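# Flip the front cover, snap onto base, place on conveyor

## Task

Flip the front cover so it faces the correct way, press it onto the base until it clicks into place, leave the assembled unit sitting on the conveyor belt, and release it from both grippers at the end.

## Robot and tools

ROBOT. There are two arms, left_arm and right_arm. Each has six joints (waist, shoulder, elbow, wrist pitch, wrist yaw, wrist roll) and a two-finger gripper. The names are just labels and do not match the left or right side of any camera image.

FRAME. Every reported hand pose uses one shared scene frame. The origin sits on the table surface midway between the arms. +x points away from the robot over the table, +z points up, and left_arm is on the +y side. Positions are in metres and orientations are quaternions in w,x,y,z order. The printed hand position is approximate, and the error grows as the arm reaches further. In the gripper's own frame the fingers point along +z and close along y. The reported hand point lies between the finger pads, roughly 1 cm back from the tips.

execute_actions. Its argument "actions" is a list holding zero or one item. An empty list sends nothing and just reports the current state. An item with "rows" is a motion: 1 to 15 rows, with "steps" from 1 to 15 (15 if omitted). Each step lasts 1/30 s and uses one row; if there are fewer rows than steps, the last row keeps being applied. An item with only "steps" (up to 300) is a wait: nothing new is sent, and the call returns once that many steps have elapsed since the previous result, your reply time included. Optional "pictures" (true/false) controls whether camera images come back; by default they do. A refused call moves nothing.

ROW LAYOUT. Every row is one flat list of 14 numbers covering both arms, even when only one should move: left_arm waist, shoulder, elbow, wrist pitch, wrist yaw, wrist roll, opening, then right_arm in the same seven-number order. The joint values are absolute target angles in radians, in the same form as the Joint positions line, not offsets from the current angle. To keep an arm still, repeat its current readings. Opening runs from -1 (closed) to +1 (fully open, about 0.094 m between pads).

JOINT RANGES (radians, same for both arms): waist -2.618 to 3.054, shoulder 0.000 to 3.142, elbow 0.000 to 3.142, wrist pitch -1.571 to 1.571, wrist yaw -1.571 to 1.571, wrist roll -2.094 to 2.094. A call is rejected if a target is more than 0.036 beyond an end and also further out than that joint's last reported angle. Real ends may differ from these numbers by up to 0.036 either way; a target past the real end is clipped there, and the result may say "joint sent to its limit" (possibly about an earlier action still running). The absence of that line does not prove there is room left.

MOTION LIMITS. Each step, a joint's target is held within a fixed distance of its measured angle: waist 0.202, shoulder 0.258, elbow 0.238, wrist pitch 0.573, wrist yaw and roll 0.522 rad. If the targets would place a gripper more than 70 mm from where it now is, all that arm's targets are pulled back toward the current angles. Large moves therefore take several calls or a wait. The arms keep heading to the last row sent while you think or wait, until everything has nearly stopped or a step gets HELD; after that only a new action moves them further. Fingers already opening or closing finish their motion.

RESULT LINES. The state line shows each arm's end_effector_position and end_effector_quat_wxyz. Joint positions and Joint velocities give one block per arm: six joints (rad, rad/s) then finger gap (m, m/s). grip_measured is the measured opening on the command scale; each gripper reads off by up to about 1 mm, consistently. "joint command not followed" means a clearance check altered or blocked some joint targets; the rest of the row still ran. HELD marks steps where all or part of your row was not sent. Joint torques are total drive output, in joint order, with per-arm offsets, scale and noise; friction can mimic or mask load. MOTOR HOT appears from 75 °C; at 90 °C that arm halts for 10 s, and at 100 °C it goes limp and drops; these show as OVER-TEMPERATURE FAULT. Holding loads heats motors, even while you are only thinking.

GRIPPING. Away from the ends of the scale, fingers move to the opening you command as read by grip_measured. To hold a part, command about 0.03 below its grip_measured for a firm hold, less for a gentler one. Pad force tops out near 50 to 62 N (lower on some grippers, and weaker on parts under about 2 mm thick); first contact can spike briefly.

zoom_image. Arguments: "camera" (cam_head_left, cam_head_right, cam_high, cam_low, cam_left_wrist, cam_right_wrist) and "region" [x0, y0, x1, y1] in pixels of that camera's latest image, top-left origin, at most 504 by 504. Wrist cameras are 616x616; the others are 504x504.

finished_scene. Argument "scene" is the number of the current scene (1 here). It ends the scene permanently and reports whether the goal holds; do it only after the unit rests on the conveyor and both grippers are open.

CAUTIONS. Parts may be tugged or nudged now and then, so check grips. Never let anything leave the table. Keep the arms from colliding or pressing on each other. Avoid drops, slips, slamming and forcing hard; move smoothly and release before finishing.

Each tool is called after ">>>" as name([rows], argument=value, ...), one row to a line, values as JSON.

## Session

>>> execute_actions(actions=[])

Scene clock: 0.00 s of 7280.00 s.
left_arm: end_effector_position=(+0.1980, +0.4445, +0.2710) grip_measured=+1.000 end_effector_quat_wxyz=(-0.247, +0.923, -0.293, +0.035) | right_arm: end_effector_position=(+0.2827, -0.5765, +0.2080) grip_measured=+1.000 end_effector_quat_wxyz=(+0.637, +0.537, +0.471, +0.289)
Joint positions: left_arm=[ 0.755  1.303  1.543 -1.337 -0.182 -1.743  0.094] | right_arm=[-1.059  1.391  0.441  0.918 -0.815  1.253  0.094]
Joint velocities: left_arm=[-0.002  0.007 -0.002 -0.022 -0.081  0.007  0.   ] | right_arm=[-0.007 -0.002  0.002 -0.022 -0.051  0.007  0.   ]
Joint torques (N m, as the arm reports them, + toward a larger angle): no reading
Motor temperatures (°C, as the motors report them): left_arm=[22 40 27 26 24 25] | right_arm=[21 48 26 28 25 22]

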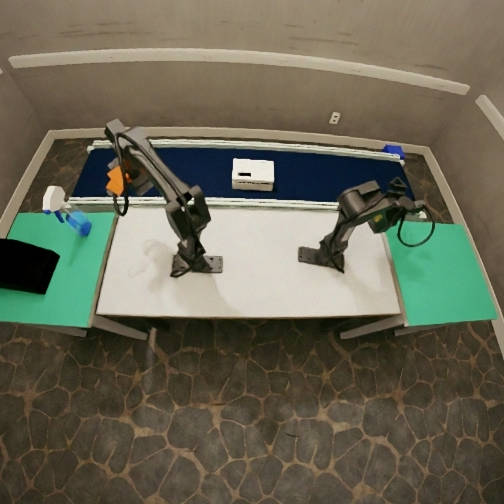

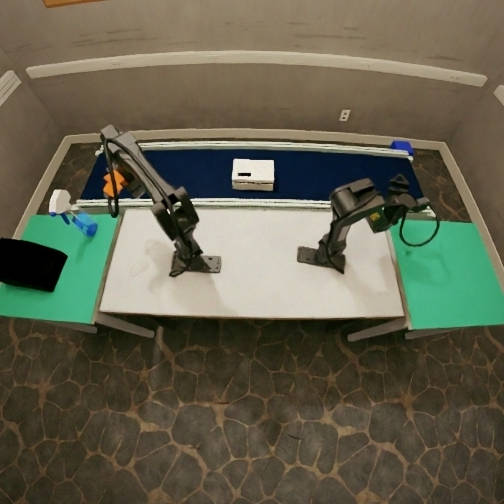

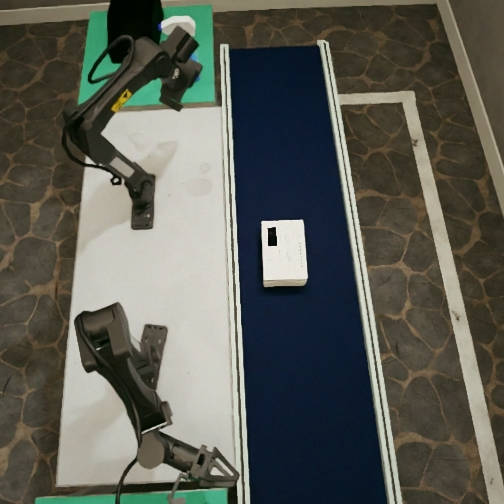

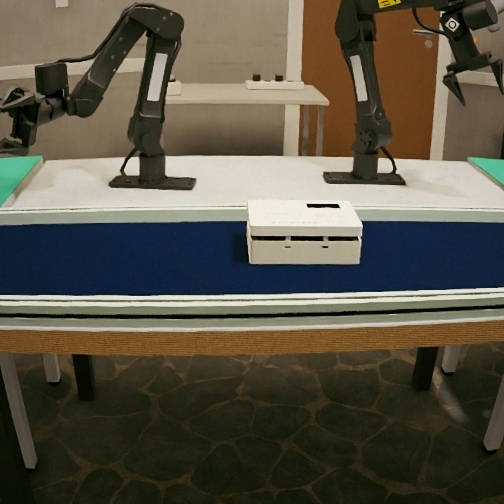

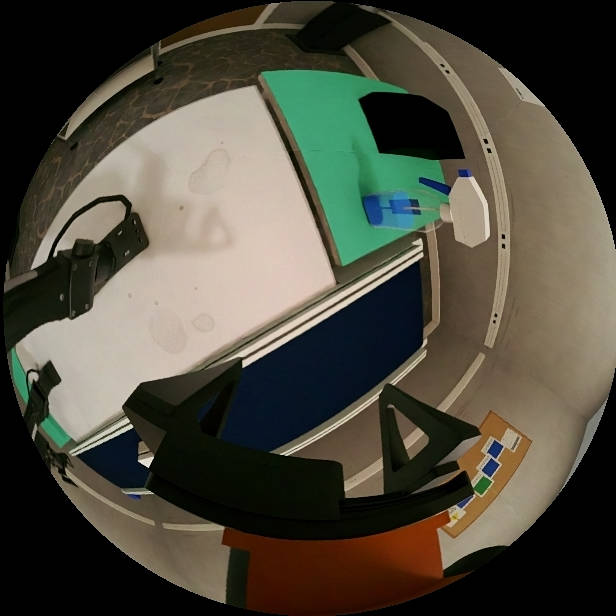

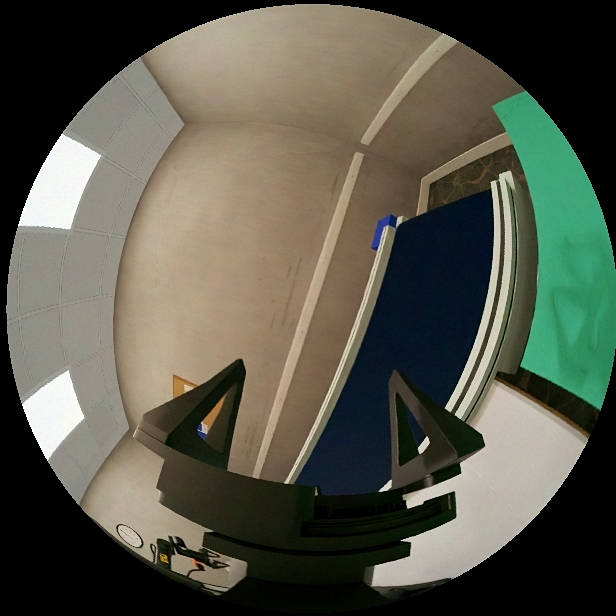

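>>> execute_actions([
  {"rows":[[0.4,1.4,1.5,-1.4,0,-1.9,0,-0.5,1.8,0.9,1.2,-1.3,1.6,-0.35]],"steps":15},
], pictures=false)

>>> execute_actions([
  {"rows":[[0.0,1.6,1.6,-1.45,0,-1.9,-0.4,-0.05,2.25,1.12,1.4,-1.55,1.68,-0.35]],"steps":15},
], pictures=false)

>>> execute_actions([
  {"rows":[[0.0,1.6,1.6,-1.45,0,-1.9,-0.4,0.0,2.29,1.12,1.48,-1.55,1.68,-0.35],[0.0,1.6,1.6,-1.45,0,-1.9,-0.4,0.02,2.32,1.12,1.48,-1.55,1.68,-0.35],[0.0,1.6,1.6,-1.45,0,-1.9,-0.4,0.04,2.34,1.12,1.48,-1.55,1.68,-0.35],[0.0,1.6,1.6,-1.45,0,-1.9,-0.4,0.06,2.36,1.12,1.48,-1.55,1.68,-0.35],[0.0,1.6,1.6,-1.45,0,-1.9,-0.4,0.08,2.38,1.12,1.48,-1.55,1.68,-0.35],[0.0,1.6,1.6,-1.45,0,-1.9,-0.4,0.09,2.395,1.12,1.48,-1.55,1.68,-0.35],[0.0,1.6,1.6,-1.45,0,-1.9,-0.4,0.1,2.41,1.12,1.48,-1.55,1.68,-0.35],[0.0,1.6,1.6,-1.45,0,-1.9,-0.4,0.11,2.42,1.12,1.48,-1.55,1.68,-0.35]],"steps":15},
], pictures=false)

>>> execute_actions([
  {"steps":20},
])

Scene clock: 13.50 s of 7280.00 s.
left_arm: end_effector_position=(+0.2758, +0.3354, +0.2199) grip_measured=+0.002 end_effector_quat_wxyz=(-0.105, +0.897, -0.420, +0.093) | right_arm: end_effector_position=(+0.4606, -0.3889, +0.2460) grip_measured=-0.348 end_effector_quat_wxyz=(+0.404, +0.245, +0.636, +0.610)
Joint positions: left_arm=[ 0.392  1.416  1.495 -1.369 -0.009 -1.889  0.047] | right_arm=[-0.479  1.799  0.878  1.162 -1.271  1.584  0.031]
Joint velocities: left_arm=[-0.007  0.002  0.002 -0.007  0.007 -0.081  0.002] | right_arm=[-0.134 -0.002 -0.017  0.139 -0.154  0.125 -0.   ]
Joint torques (N m, as the arm reports them, + toward a larger angle): left_arm=[ 0.63 -5.37  6.36  0.84  0.02 -0.16] | right_arm=[-1.21 -9.04  9.69  1.2   0.08 -0.02]
Motor temperatures (°C, as the motors report them): left_arm=[22 40 29 27 24 25] | right_arm=[21 49 28 30 25 22]
Steps of this call (steps 1 to 90: nothing new was sent; then 10.00 s passed at rest; steps 91 to 105: all 15 steps of this action). Readings (joint positions):
91: left_arm=[0.735 1.310 1.542 -1.341 -0.176 -1.763] | right_arm=[-1.045 1.416 0.459 0.941 -0.856 1.292]
92: left_arm=[0.684 1.322 1.540 -1.347 -0.155 -1.787] | right_arm=[-1.004 1.479 0.511 0.979 -0.918 1.341]
94: left_arm=[0.552 1.361 1.527 -1.348 -0.107 -1.825] | right_arm=[-0.897 1.625 0.645 1.042 -1.026 1.419]
98: left_arm=[0.394 1.417 1.497 -1.352 -0.027 -1.866] | right_arm=[-0.682 1.789 0.839 1.091 -1.140 1.513]
105: the state above

Scene clock: 14.00 s of 7280.00 s.
left_arm: end_effector_position=(+0.3181, +0.2190, +0.1877) grip_measured=-0.398 end_effector_quat_wxyz=(-0.030, +0.803, -0.593, +0.052) | right_arm: end_effector_position=(+0.4867, -0.1893, +0.1295) grip_measured=-0.348 end_effector_quat_wxyz=(+0.105, +0.066, +0.702, +0.702)
Joint positions: left_arm=[-0.008  1.619  1.587 -1.419  0.011 -1.894  0.028] | right_arm=[-0.02   2.272  1.092  1.344 -1.53   1.68   0.031]
Joint velocities: left_arm=[ 0.007 -0.002  0.007  0.007 -0.051 -0.037  0.001] | right_arm=[-0.159 -0.061 -0.022  0.242 -0.066  0.066 -0.001]
Joint torques (N m, as the arm reports them, + toward a larger angle): left_arm=[ 0.53 -7.13  6.67  0.55 -0.14 -0.12] | right_arm=[ -1.7  -13.9    8.67   1.01   0.07   0.  ]
Motor temperatures (°C, as the motors report them): left_arm=[22 40 29 27 24 25] | right_arm=[21 49 28 30 25 22]
Steps of this call (steps 1 to 15: all 15 steps of this action). Readings (joint positions):
1: left_arm=[0.370 1.437 1.514 -1.392 -0.019 -1.891] | right_arm=[-0.468 1.827 0.903 1.192 -1.308 1.599]
2: left_arm=[0.319 1.476 1.551 -1.417 -0.024 -1.892] | right_arm=[-0.438 1.886 0.969 1.236 -1.344 1.612]
4: left_arm=[0.186 1.555 1.586 -1.407 -0.022 -1.892] | right_arm=[-0.350 2.002 1.065 1.286 -1.380 1.628]
8: left_arm=[-0.011 1.630 1.587 -1.403 0.005 -1.893] | right_arm=[-0.175 2.180 1.092 1.318 -1.439 1.653]
15: the state above

Scene clock: 14.50 s of 7280.00 s.
left_arm: end_effector_position=(+0.3173, +0.2190, +0.1876) grip_measured=-0.398 end_effector_quat_wxyz=(-0.029, +0.803, -0.593, +0.051) | right_arm: end_effector_position=(+0.4664, -0.1290, +0.0785) grip_measured=-0.348 end_effector_quat_wxyz=(+0.038, +0.025, +0.706, +0.707)
Joint positions: left_arm=[-0.008  1.619  1.587 -1.422  0.011 -1.894  0.028] | right_arm=[ 0.118  2.429  1.107  1.455 -1.546  1.685  0.031]
Joint velocities: left_arm=[ 0.002 -0.012  0.022  0.007 -0.022 -0.081 -0.   ] | right_arm=[-0.042  0.002 -0.002  0.022 -0.022  0.007  0.001]
Joint torques (N m, as the arm reports them, + toward a larger angle): left_arm=[ 0.65 -7.19  6.66  0.51 -0.11 -0.12] | right_arm=[ -0.56 -13.33   6.45   1.05   0.05  -0.03]
Motor temperatures (°C, as the motors report them): left_arm=[22 40 29 27 24 25] | right_arm=[21 49 28 30 25 22]
Steps of this call (steps 1 to 15: all 15 steps of this action). Readings (joint positions):
1: left_arm=[-0.008 1.619 1.587 -1.420 0.011 -1.894] | right_arm=[-0.022 2.271 1.092 1.362 -1.532 1.681]
2: left_arm=[-0.008 1.619 1.587 -1.420 0.011 -1.894] | right_arm=[-0.021 2.276 1.094 1.385 -1.533 1.682]
4: left_arm=[-0.008 1.619 1.587 -1.421 0.011 -1.894] | right_arm=[-0.001 2.299 1.103 1.422 -1.534 1.682]
8: left_arm=[-0.008 1.619 1.587 -1.421 0.011 -1.894] | right_arm=[0.079 2.380 1.107 1.449 -1.537 1.682]
15: the state above

Scene clock: 15.17 s of 7280.00 s.
left_arm: end_effector_position=(+0.3173, +0.2190, +0.1876) grip_measured=-0.398 end_effector_quat_wxyz=(-0.029, +0.803, -0.593, +0.051) | right_arm: end_effector_position=(+0.4664, -0.1292, +0.0788) grip_measured=-0.348 end_effector_quat_wxyz=(+0.039, +0.024, +0.706, +0.707)
Joint positions: left_arm=[-0.008  1.619  1.587 -1.422  0.011 -1.894  0.028] | right_arm=[ 0.118  2.429  1.107  1.458 -1.546  1.685  0.031]
Joint velocities: left_arm=[ 0.017  0.007 -0.022 -0.037 -0.037 -0.007  0.   ] | right_arm=[-0.007  0.002 -0.002 -0.037 -0.022 -0.037 -0.   ]
Joint torques (N m, as the arm reports them, + toward a larger angle): left_arm=[ 0.63 -7.17  6.69  0.51 -0.11 -0.12] | right_arm=[ -0.64 -13.37   6.5    1.07   0.03  -0.03]
Motor temperatures (°C, as the motors report them): left_arm=[22 40 29 27 24 25] | right_arm=[21 50 28 30 25 22]
Steps of this call (steps 1 to 15: the robot went on to your last target; steps 16 to 20: nothing new was sent). Readings (joint positions):
1: left_arm=[-0.008 1.619 1.587 -1.422 0.011 -1.894] | right_arm=[0.118 2.429 1.107 1.455 -1.546 1.685]
2: left_arm=[-0.008 1.619 1.587 -1.422 0.011 -1.894] | right_arm=[0.118 2.429 1.107 1.456 -1.546 1.685]
4: left_arm=[-0.008 1.619 1.587 -1.422 0.011 -1.894] | right_arm=[0.118 2.429 1.107 1.457 -1.546 1.685]
8: left_arm=[-0.008 1.619 1.587 -1.422 0.011 -1.894] | right_arm=[0.118 2.429 1.107 1.458 -1.546 1.685]
20: the state above
All arms were judged still, so your last target was given up. Only a new action makes them travel on or press farther. Fingers that are still opening or closing keep moving.

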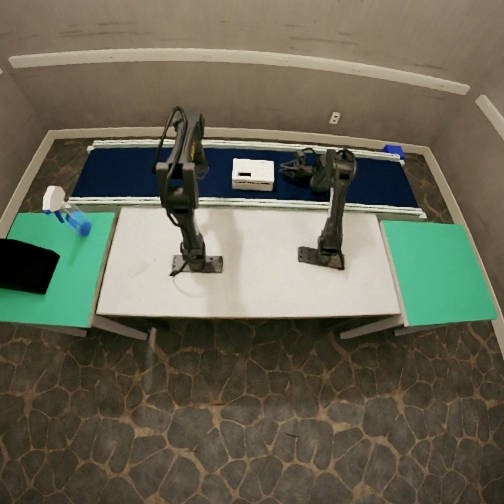

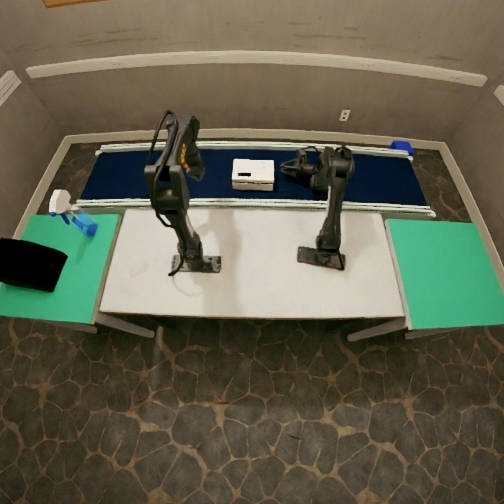

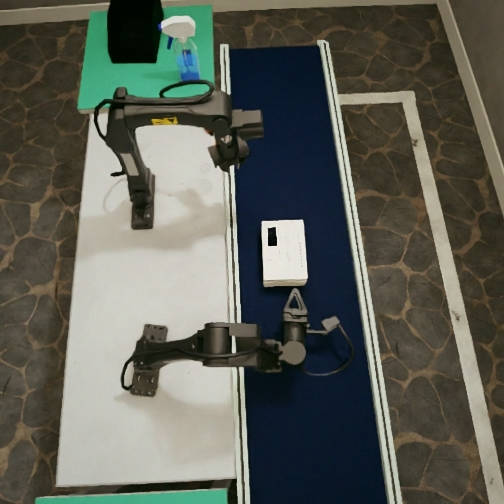

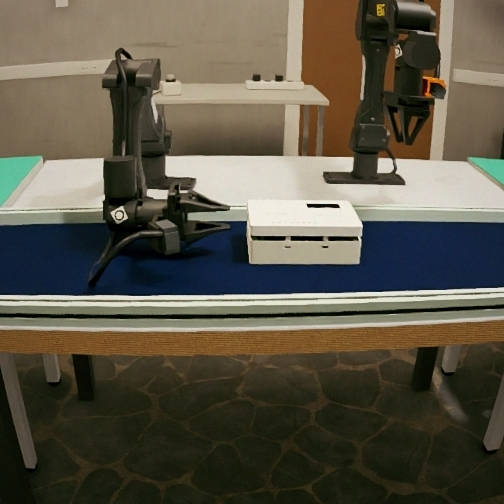

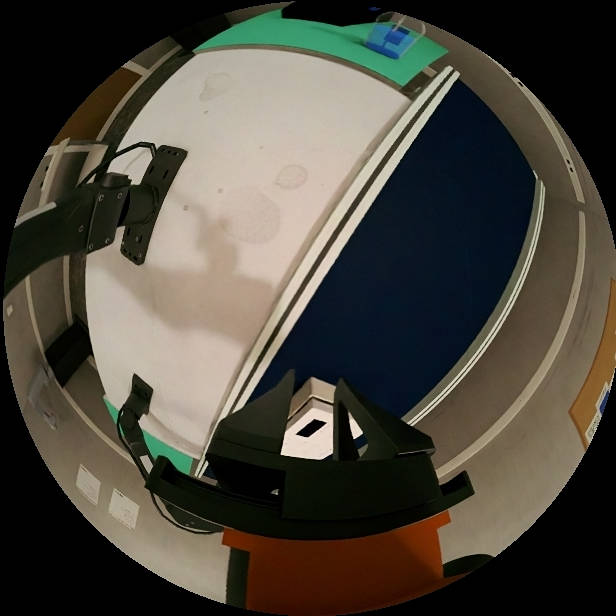

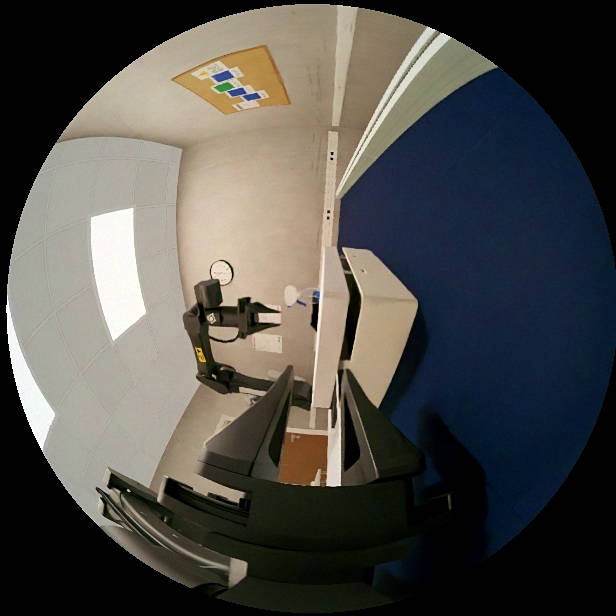

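Move closer and slightly lower.

>>> execute_actions([
  {"rows":[[0.0,1.6,1.6,-1.45,0,-1.9,-0.4,0.13,2.43,1.12,1.48,-1.55,1.68,-0.35],[0.0,1.6,1.6,-1.45,0,-1.9,-0.4,0.14,2.435,1.12,1.48,-1.55,1.68,-0.35],[0.0,1.6,1.6,-1.45,0,-1.9,-0.4,0.15,2.44,1.12,1.48,-1.55,1.68,-0.35],[0.0,1.6,1.6,-1.45,0,-1.9,-0.4,0.16,2.44,1.12,1.48,-1.55,1.68,-0.35],[0.0,1.6,1.6,-1.45,0,-1.9,-0.4,0.17,2.44,1.12,1.48,-1.55,1.68,-0.35],[0.0,1.6,1.6,-1.45,0,-1.9,-0.4,0.175,2.44,1.12,1.48,-1.55,1.68,-0.35],[0.0,1.6,1.6,-1.45,0,-1.9,-0.4,0.18,2.44,1.12,1.48,-1.55,1.68,-0.35]],"steps":15},
])

>>> zoom_image(camera="cam_right_wrist", region=[260,300,420,440])

>>> zoom_image(camera="cam_low", region=[190,180,310,270])

Scene clock: 24.43 s of 7280.00 s.
left_arm: end_effector_position=(+0.3173, +0.2190, +0.1876) grip_measured=-0.398 end_effector_quat_wxyz=(-0.029, +0.803, -0.593, +0.051) | right_arm: end_effector_position=(+0.4561, -0.1030, +0.0788) grip_measured=-0.348 end_effector_quat_wxyz=(+0.017, +0.002, +0.706, +0.708)
Joint positions: left_arm=[-0.008  1.619  1.587 -1.422  0.011 -1.894  0.028] | right_arm=[ 0.18   2.429  1.107  1.458 -1.546  1.685  0.031]
Joint velocities: left_arm=[-0.012  0.007 -0.002 -0.037 -0.022 -0.037  0.001] | right_arm=[-0.002  0.012  0.007  0.007  0.007 -0.051  0.   ]
Joint torques (N m, as the arm reports them, + toward a larger angle): left_arm=[ 0.65 -7.17  6.67  0.51 -0.11 -0.12] | right_arm=[ -0.02 -11.54   6.52   1.07   0.03  -0.03]
Motor temperatures (°C, as the motors report them): left_arm=[22 42 30 27 24 25] | right_arm=[21 54 28 30 25 22]
Steps of this call (steps 1 to 90: nothing new was sent; then 5.77 s passed at rest; steps 91 to 105: all 15 steps of this action). Readings (joint positions):
91: left_arm=[-0.008 1.619 1.587 -1.422 0.011 -1.894] | right_arm=[0.118 2.429 1.107 1.458 -1.546 1.685]
92: left_arm=[-0.008 1.619 1.587 -1.422 0.011 -1.894] | right_arm=[0.119 2.429 1.107 1.458 -1.546 1.685]
94: left_arm=[-0.008 1.619 1.587 -1.422 0.011 -1.894] | right_arm=[0.126 2.429 1.107 1.458 -1.546 1.685]
98: left_arm=[-0.008 1.619 1.587 -1.422 0.011 -1.894] | right_arm=[0.163 2.429 1.107 1.458 -1.546 1.685]
105: the state above

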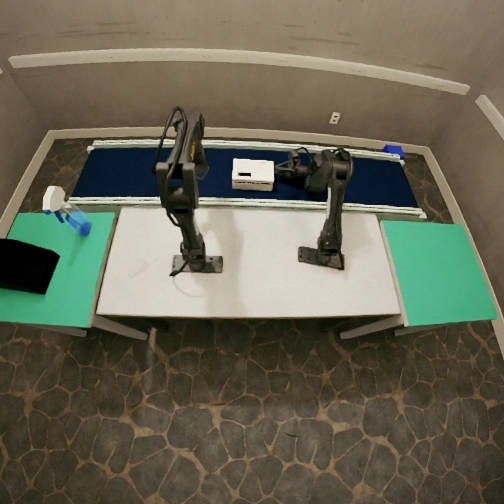

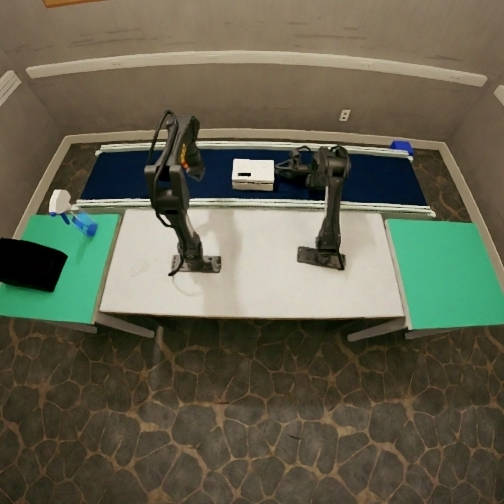

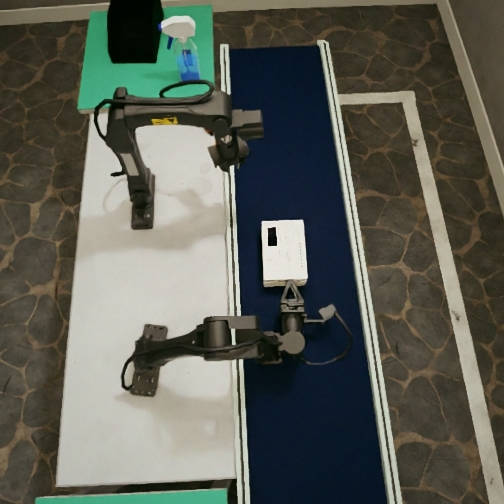

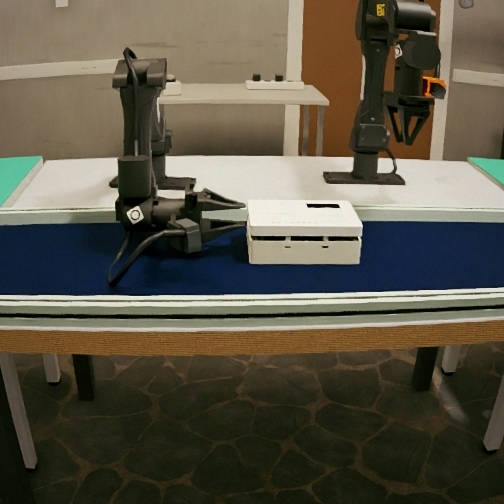

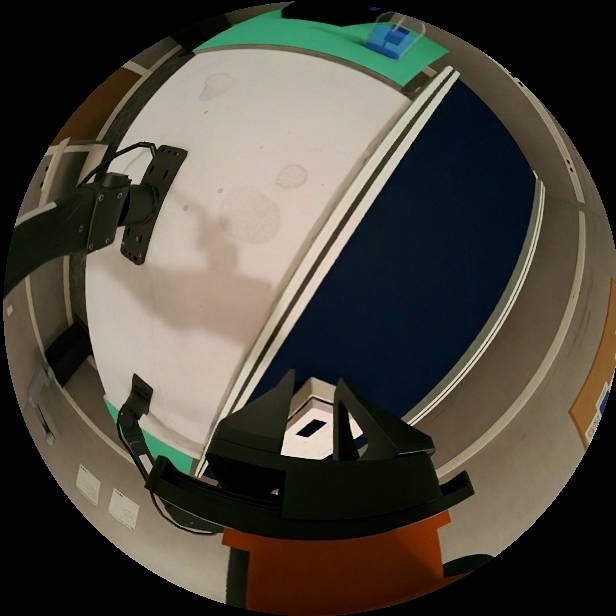

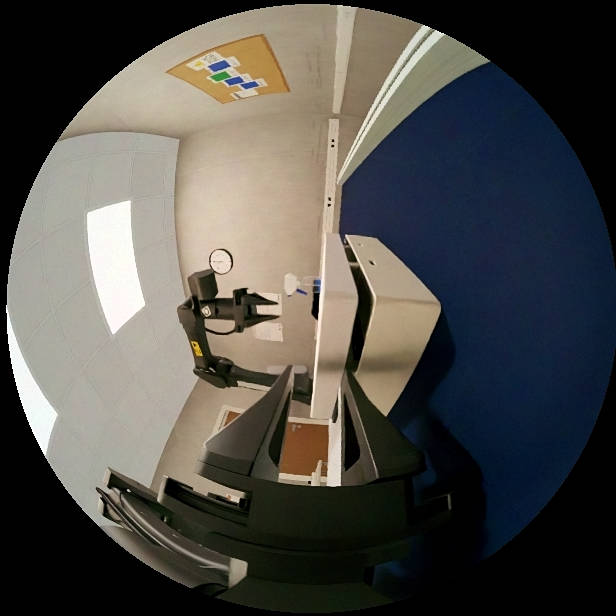

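Region (260, 300, 420, 440) of cam_right_wrist's 616x616 image, scaled by 3.150, with more detail than that image has; it fills the top 441 rows of this view, and the rest is white.

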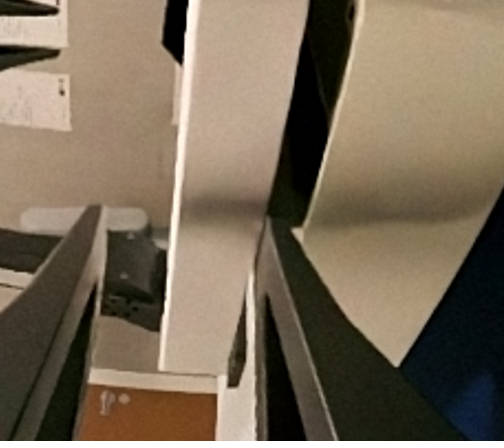

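Region (190, 180, 310, 270) of cam_low's 504x504 image, scaled by 4.200, with more detail than that image has; it fills the top 378 rows of this view, and the rest is white.

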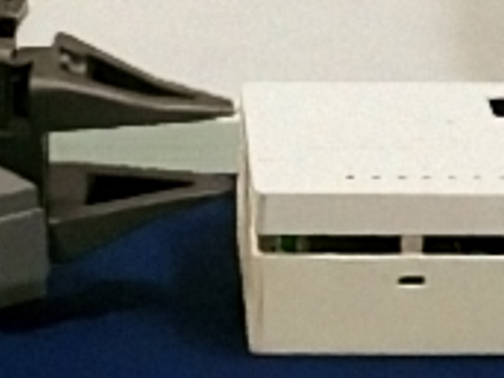

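>>> execute_actions([
  {"rows":[[0.0,1.6,1.6,-1.45,0,-1.9,-0.4,0.18,2.455,1.12,1.48,-1.55,1.67,-0.55]],"steps":15},
])

>>> zoom_image(camera="cam_right_wrist", region=[260,300,420,440])

Scene clock: 29.00 s of 7280.00 s.
left_arm: end_effector_position=(+0.3173, +0.2190, +0.1876) grip_measured=-0.398 end_effector_quat_wxyz=(-0.029, +0.803, -0.593, +0.051) | right_arm: end_effector_position=(+0.4552, -0.1030, +0.0720) grip_measured=-0.548 end_effector_quat_wxyz=(+0.012, +0.007, +0.706, +0.708)
Joint positions: left_arm=[-0.008  1.619  1.587 -1.422  0.011 -1.894  0.028] | right_arm=[ 0.18   2.446  1.107  1.461 -1.546  1.685  0.021]
Joint velocities: left_arm=[-0.002 -0.007 -0.012 -0.022 -0.007  0.022  0.   ] | right_arm=[-0.012  0.017  0.002 -0.081  0.051 -0.007 -0.   ]
Joint torques (N m, as the arm reports them, + toward a larger angle): left_arm=[ 0.65 -7.17  6.67  0.51 -0.11 -0.12] | right_arm=[ -0.05 -11.83   6.38   1.06   0.02  -0.13]
Motor temperatures (°C, as the motors report them): left_arm=[22 42 30 27 24 25] | right_arm=[21 55 28 30 25 22]
Steps of this call (steps 1 to 15: the robot went on to your last target; steps 16 to 90: nothing new was sent; then 1.07 s passed at rest; steps 91 to 105: all 15 steps of this action). Readings (joint positions):
91: left_arm=[-0.008 1.619 1.587 -1.422 0.011 -1.894] | right_arm=[0.180 2.430 1.107 1.460 -1.546 1.685]
92: left_arm=[-0.008 1.619 1.587 -1.422 0.011 -1.894] | right_arm=[0.180 2.432 1.107 1.461 -1.546 1.685]
94: left_arm=[-0.008 1.619 1.587 -1.422 0.011 -1.894] | right_arm=[0.180 2.439 1.107 1.461 -1.546 1.685]
98: left_arm=[-0.008 1.619 1.587 -1.422 0.011 -1.894] | right_arm=[0.180 2.446 1.107 1.461 -1.546 1.685]
105: the state above

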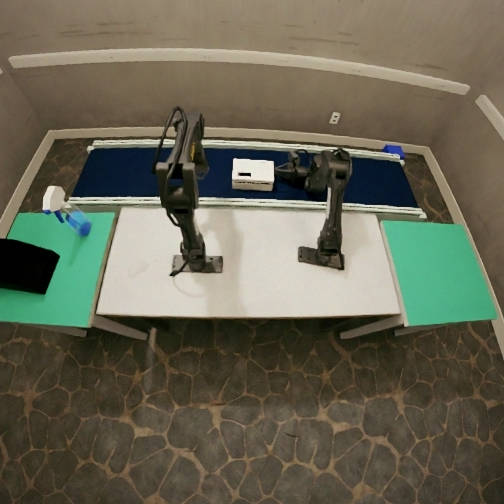

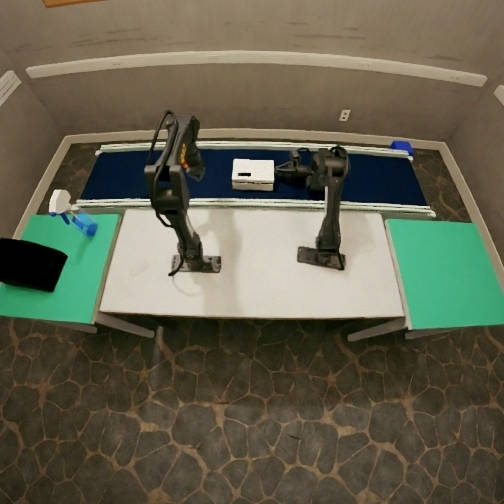

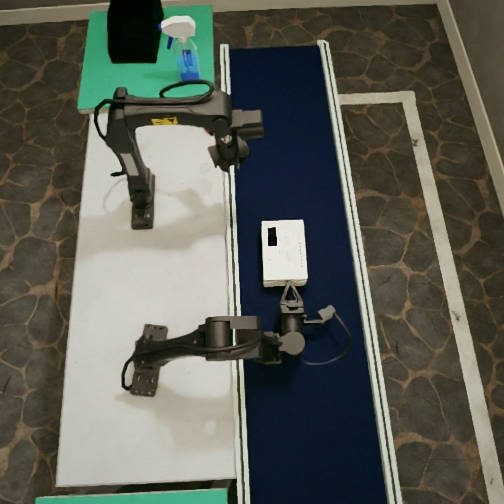

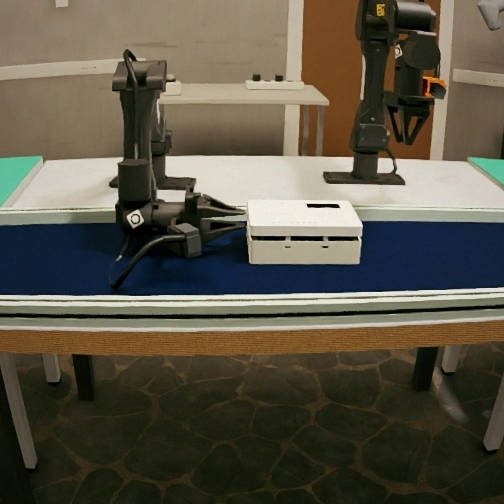

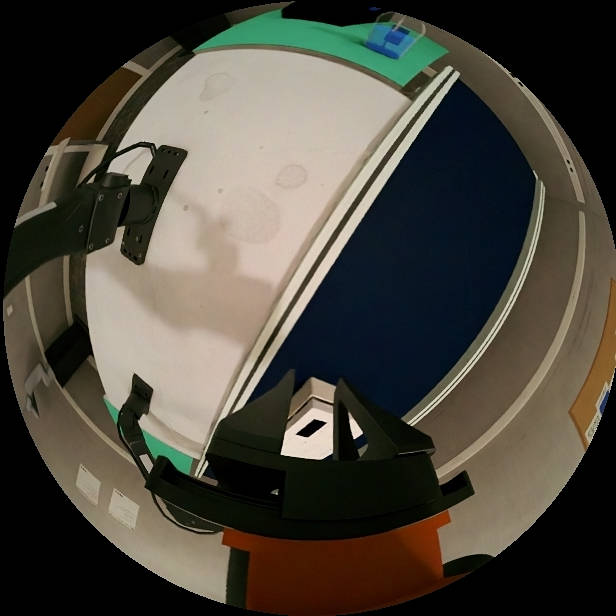

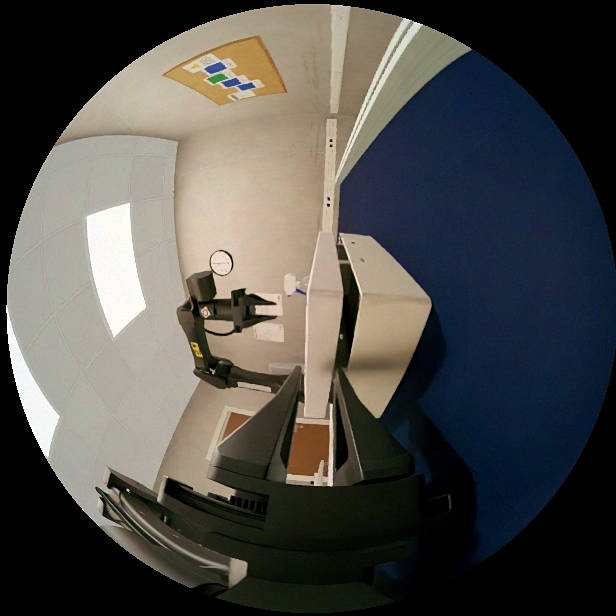

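Region (260, 300, 420, 440) of cam_right_wrist's 616x616 image, scaled by 3.150, with more detail than that image has; it fills the top 441 rows of this view, and the rest is white.

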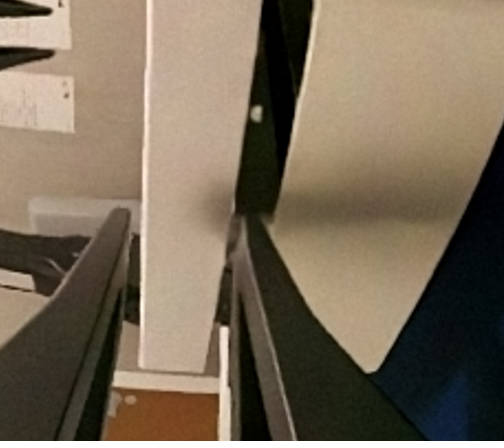

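Good. Advance ~17 mm.

>>> execute_actions([
  {"rows":[[0.0,1.6,1.6,-1.45,0,-1.9,-0.4,0.19,2.45,1.12,1.48,-1.55,1.67,-0.55],[0.0,1.6,1.6,-1.45,0,-1.9,-0.4,0.195,2.45,1.12,1.48,-1.55,1.67,-0.55],[0.0,1.6,1.6,-1.45,0,-1.9,-0.4,0.2,2.45,1.12,1.48,-1.55,1.67,-0.55],[0.0,1.6,1.6,-1.45,0,-1.9,-0.4,0.205,2.45,1.12,1.48,-1.55,1.67,-0.55],[0.0,1.6,1.6,-1.45,0,-1.9,-0.4,0.21,2.45,1.12,1.48,-1.55,1.67,-0.55],[0.0,1.6,1.6,-1.45,0,-1.9,-0.4,0.215,2.45,1.12,1.48,-1.55,1.67,-0.55],[0.0,1.6,1.6,-1.45,0,-1.9,-0.4,0.22,2.45,1.12,1.48,-1.55,1.67,-0.55],[0.0,1.6,1.6,-1.45,0,-1.9,-0.4,0.226,2.45,1.12,1.48,-1.55,1.67,-0.55]],"steps":15},
])

>>> zoom_image(camera="cam_low", region=[190,180,310,270])

Scene clock: 37.40 s of 7280.00 s.
left_arm: end_effector_position=(+0.3172, +0.2190, +0.1876) grip_measured=-0.398 end_effector_quat_wxyz=(-0.029, +0.803, -0.593, +0.051) | right_arm: end_effector_position=(+0.4487, -0.0887, +0.0720) grip_measured=-0.548 end_effector_quat_wxyz=(-0.001, -0.006, +0.706, +0.708)
Joint positions: left_arm=[-0.008  1.619  1.587 -1.422  0.011 -1.894  0.028] | right_arm=[ 0.215  2.446  1.107  1.461 -1.546  1.685  0.021]
Joint velocities: left_arm=[ 0.007  0.007 -0.007 -0.022 -0.007 -0.037  0.001] | right_arm=[ 0.002 -0.002 -0.002 -0.051 -0.051  0.007  0.001]
Joint torques (N m, as the arm reports them, + toward a larger angle): left_arm=[ 0.63 -7.17  6.68  0.51 -0.11 -0.12] | right_arm=[  0.88 -12.29   6.43   1.05   0.02  -0.13]
Motor temperatures (°C, as the motors report them): left_arm=[22 43 30 27 24 25] | right_arm=[21 56 28 30 25 22]
Steps of this call (steps 1 to 15: the robot went on to your last target; steps 16 to 90: nothing new was sent; then 4.90 s passed at rest; steps 91 to 105: all 15 steps of this action). Readings (joint positions):
91: left_arm=[-0.008 1.619 1.587 -1.422 0.011 -1.894] | right_arm=[0.180 2.446 1.107 1.461 -1.546 1.685]
92: left_arm=[-0.008 1.619 1.587 -1.422 0.011 -1.894] | right_arm=[0.180 2.446 1.107 1.461 -1.546 1.685]
94: left_arm=[-0.008 1.619 1.587 -1.422 0.011 -1.894] | right_arm=[0.184 2.446 1.107 1.461 -1.546 1.685]
98: left_arm=[-0.008 1.619 1.587 -1.422 0.011 -1.894] | right_arm=[0.203 2.446 1.107 1.461 -1.546 1.685]
105: the state above

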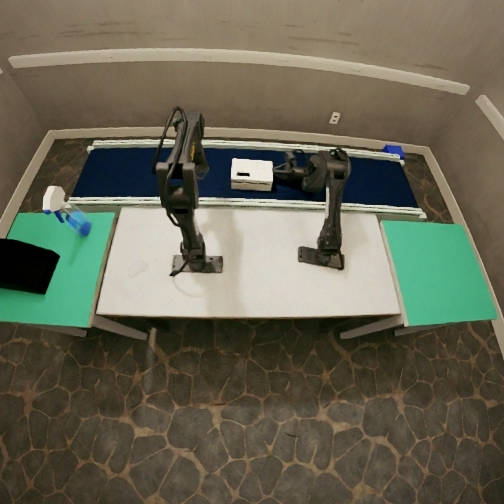

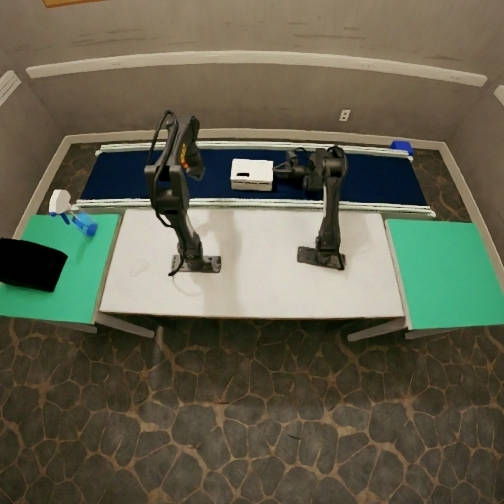

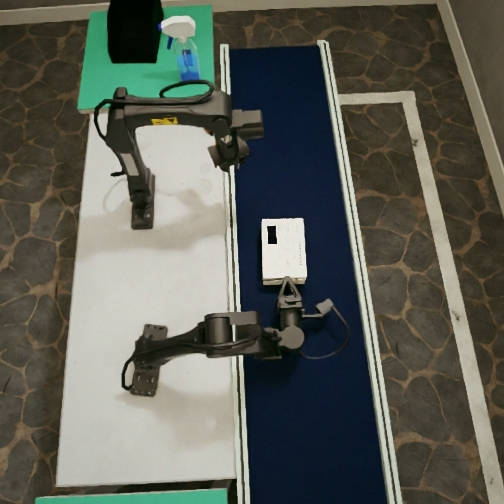

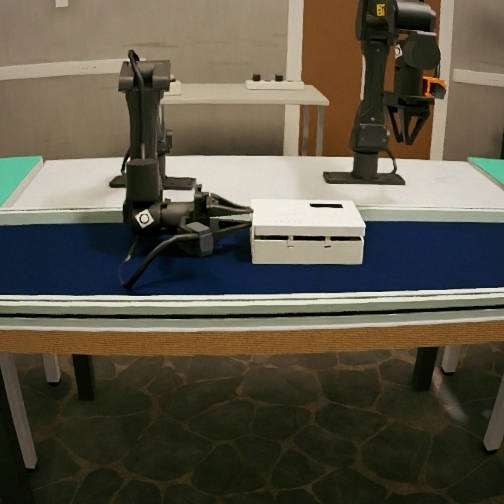

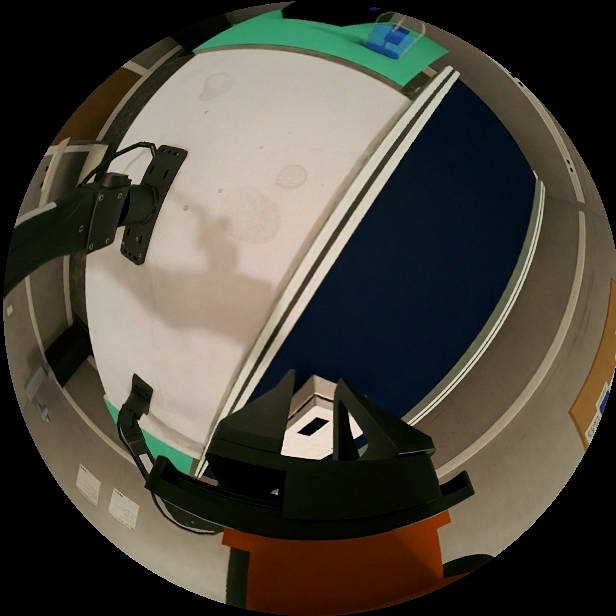

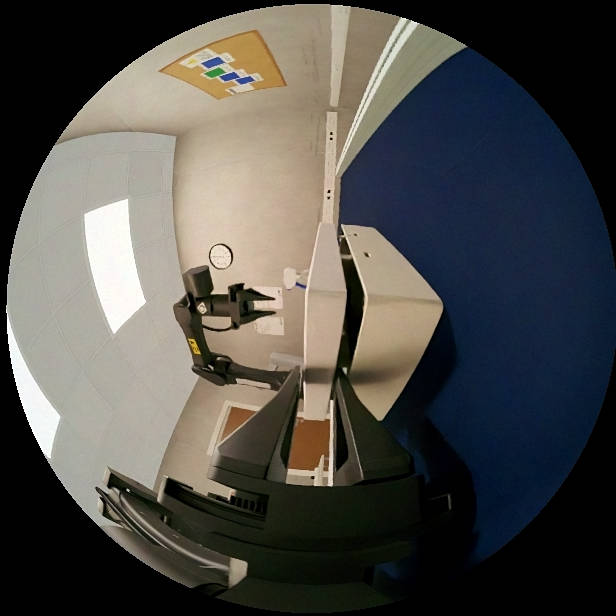

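Region (190, 180, 310, 270) of cam_low's 504x504 image, scaled by 4.200, with more detail than that image has; it fills the top 378 rows of this view, and the rest is white.

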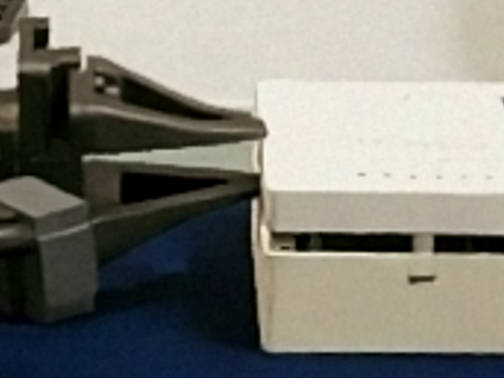

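>>> zoom_image(camera="cam_right_wrist", region=[280,330,380,410])

Region (280, 330, 380, 410) of cam_right_wrist's 616x616 image, scaled by 5.040, with more detail than that image has; it fills the top 403 rows of this view, and the rest is white.

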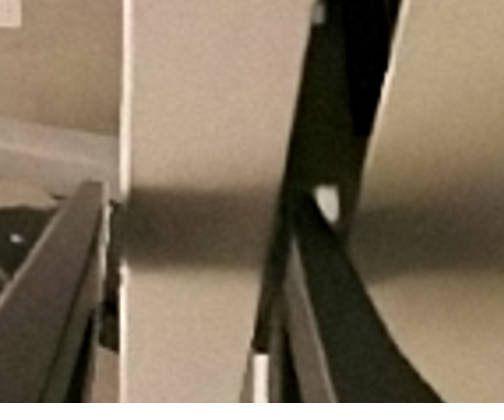

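>>> execute_actions([
  {"rows":[[0.0,1.6,1.6,-1.45,0,-1.9,-0.4,0.21,2.45,1.12,1.48,-1.55,1.67,-0.49],[0.0,1.6,1.6,-1.45,0,-1.9,-0.4,0.21,2.45,1.12,1.48,-1.55,1.67,-0.49],[0.0,1.6,1.6,-1.45,0,-1.9,-0.4,0.21,2.45,1.12,1.48,-1.55,1.67,-0.49],[0.0,1.6,1.6,-1.45,0,-1.9,-0.4,0.225,2.45,1.12,1.48,-1.52,1.67,-0.49],[0.0,1.6,1.6,-1.45,0,-1.9,-0.4,0.23,2.45,1.12,1.48,-1.52,1.67,-0.49],[0.0,1.6,1.6,-1.45,0,-1.9,-0.4,0.235,2.45,1.12,1.48,-1.52,1.67,-0.49],[0.0,1.6,1.6,-1.45,0,-1.9,-0.4,0.24,2.45,1.12,1.48,-1.52,1.67,-0.49]],"steps":15},
])

>>> zoom_image(camera="cam_low", region=[190,180,310,270])

Scene clock: 49.00 s of 7280.00 s.
left_arm: end_effector_position=(+0.3172, +0.2190, +0.1876) grip_measured=-0.398 end_effector_quat_wxyz=(-0.029, +0.803, -0.593, +0.051) | right_arm: end_effector_position=(+0.4492, -0.0844, +0.0723) grip_measured=-0.491 end_effector_quat_wxyz=(+0.001, -0.004, +0.705, +0.709)
Joint positions: left_arm=[-0.008  1.619  1.587 -1.422  0.011 -1.894  0.028] | right_arm=[ 0.226  2.446  1.107  1.461 -1.532  1.685  0.024]
Joint velocities: left_arm=[-0.002 -0.017 -0.012  0.066 -0.007  0.007 -0.   ] | right_arm=[-0.007  0.012 -0.007 -0.022 -0.037 -0.037  0.001]
Joint torques (N m, as the arm reports them, + toward a larger angle): left_arm=[ 0.63 -7.15  6.67  0.52 -0.11 -0.11] | right_arm=[  1.16 -12.25   6.41   1.07   0.17  -0.13]
Motor temperatures (°C, as the motors report them): left_arm=[22 43 30 26 24 25] | right_arm=[21 57 28 31 25 22]
Steps of this call (steps 1 to 15: the robot went on to your last target; steps 16 to 90: nothing new was sent; then 8.10 s passed at rest; steps 91 to 105: all 15 steps of this action). Readings (joint positions):
91: left_arm=[-0.008 1.619 1.587 -1.422 0.011 -1.894] | right_arm=[0.215 2.446 1.107 1.461 -1.546 1.685]
92: left_arm=[-0.008 1.619 1.587 -1.422 0.011 -1.894] | right_arm=[0.215 2.446 1.107 1.461 -1.546 1.685]
94: left_arm=[-0.008 1.619 1.587 -1.422 0.011 -1.894] | right_arm=[0.215 2.446 1.107 1.461 -1.545 1.685]
98: left_arm=[-0.008 1.619 1.587 -1.422 0.011 -1.894] | right_arm=[0.218 2.446 1.107 1.461 -1.538 1.685]
105: the state above

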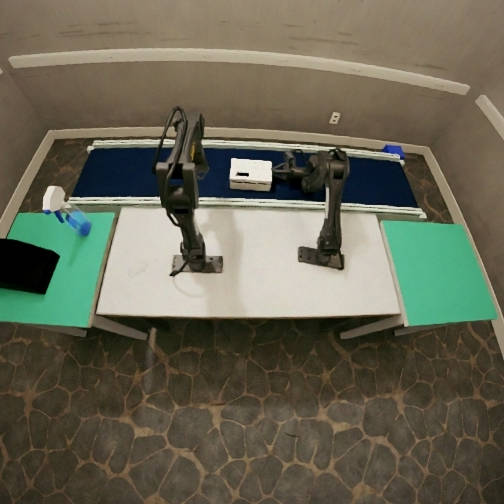

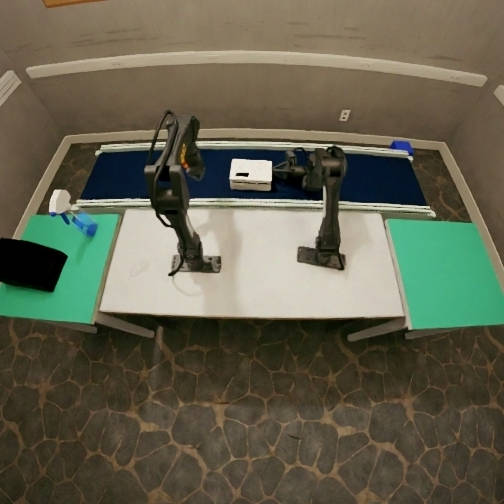

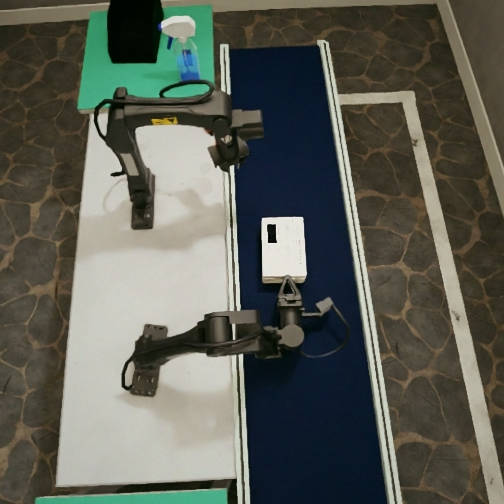

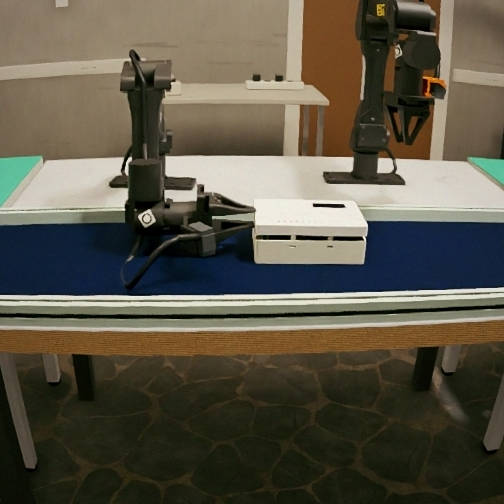

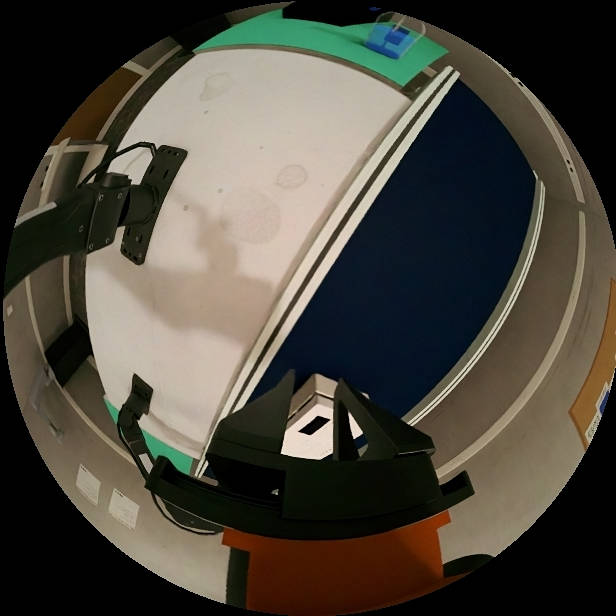

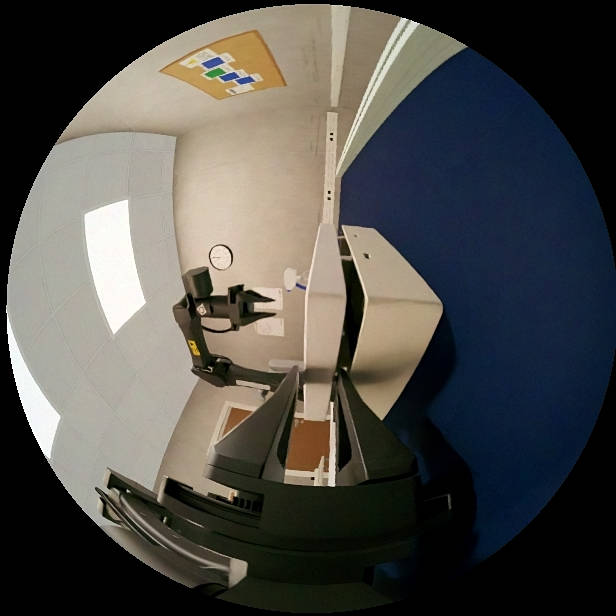

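Region (190, 180, 310, 270) of cam_low's 504x504 image, scaled by 4.200, with more detail than that image has; it fills the top 378 rows of this view, and the rest is white.

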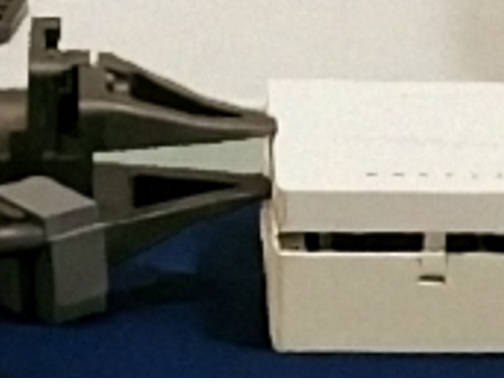

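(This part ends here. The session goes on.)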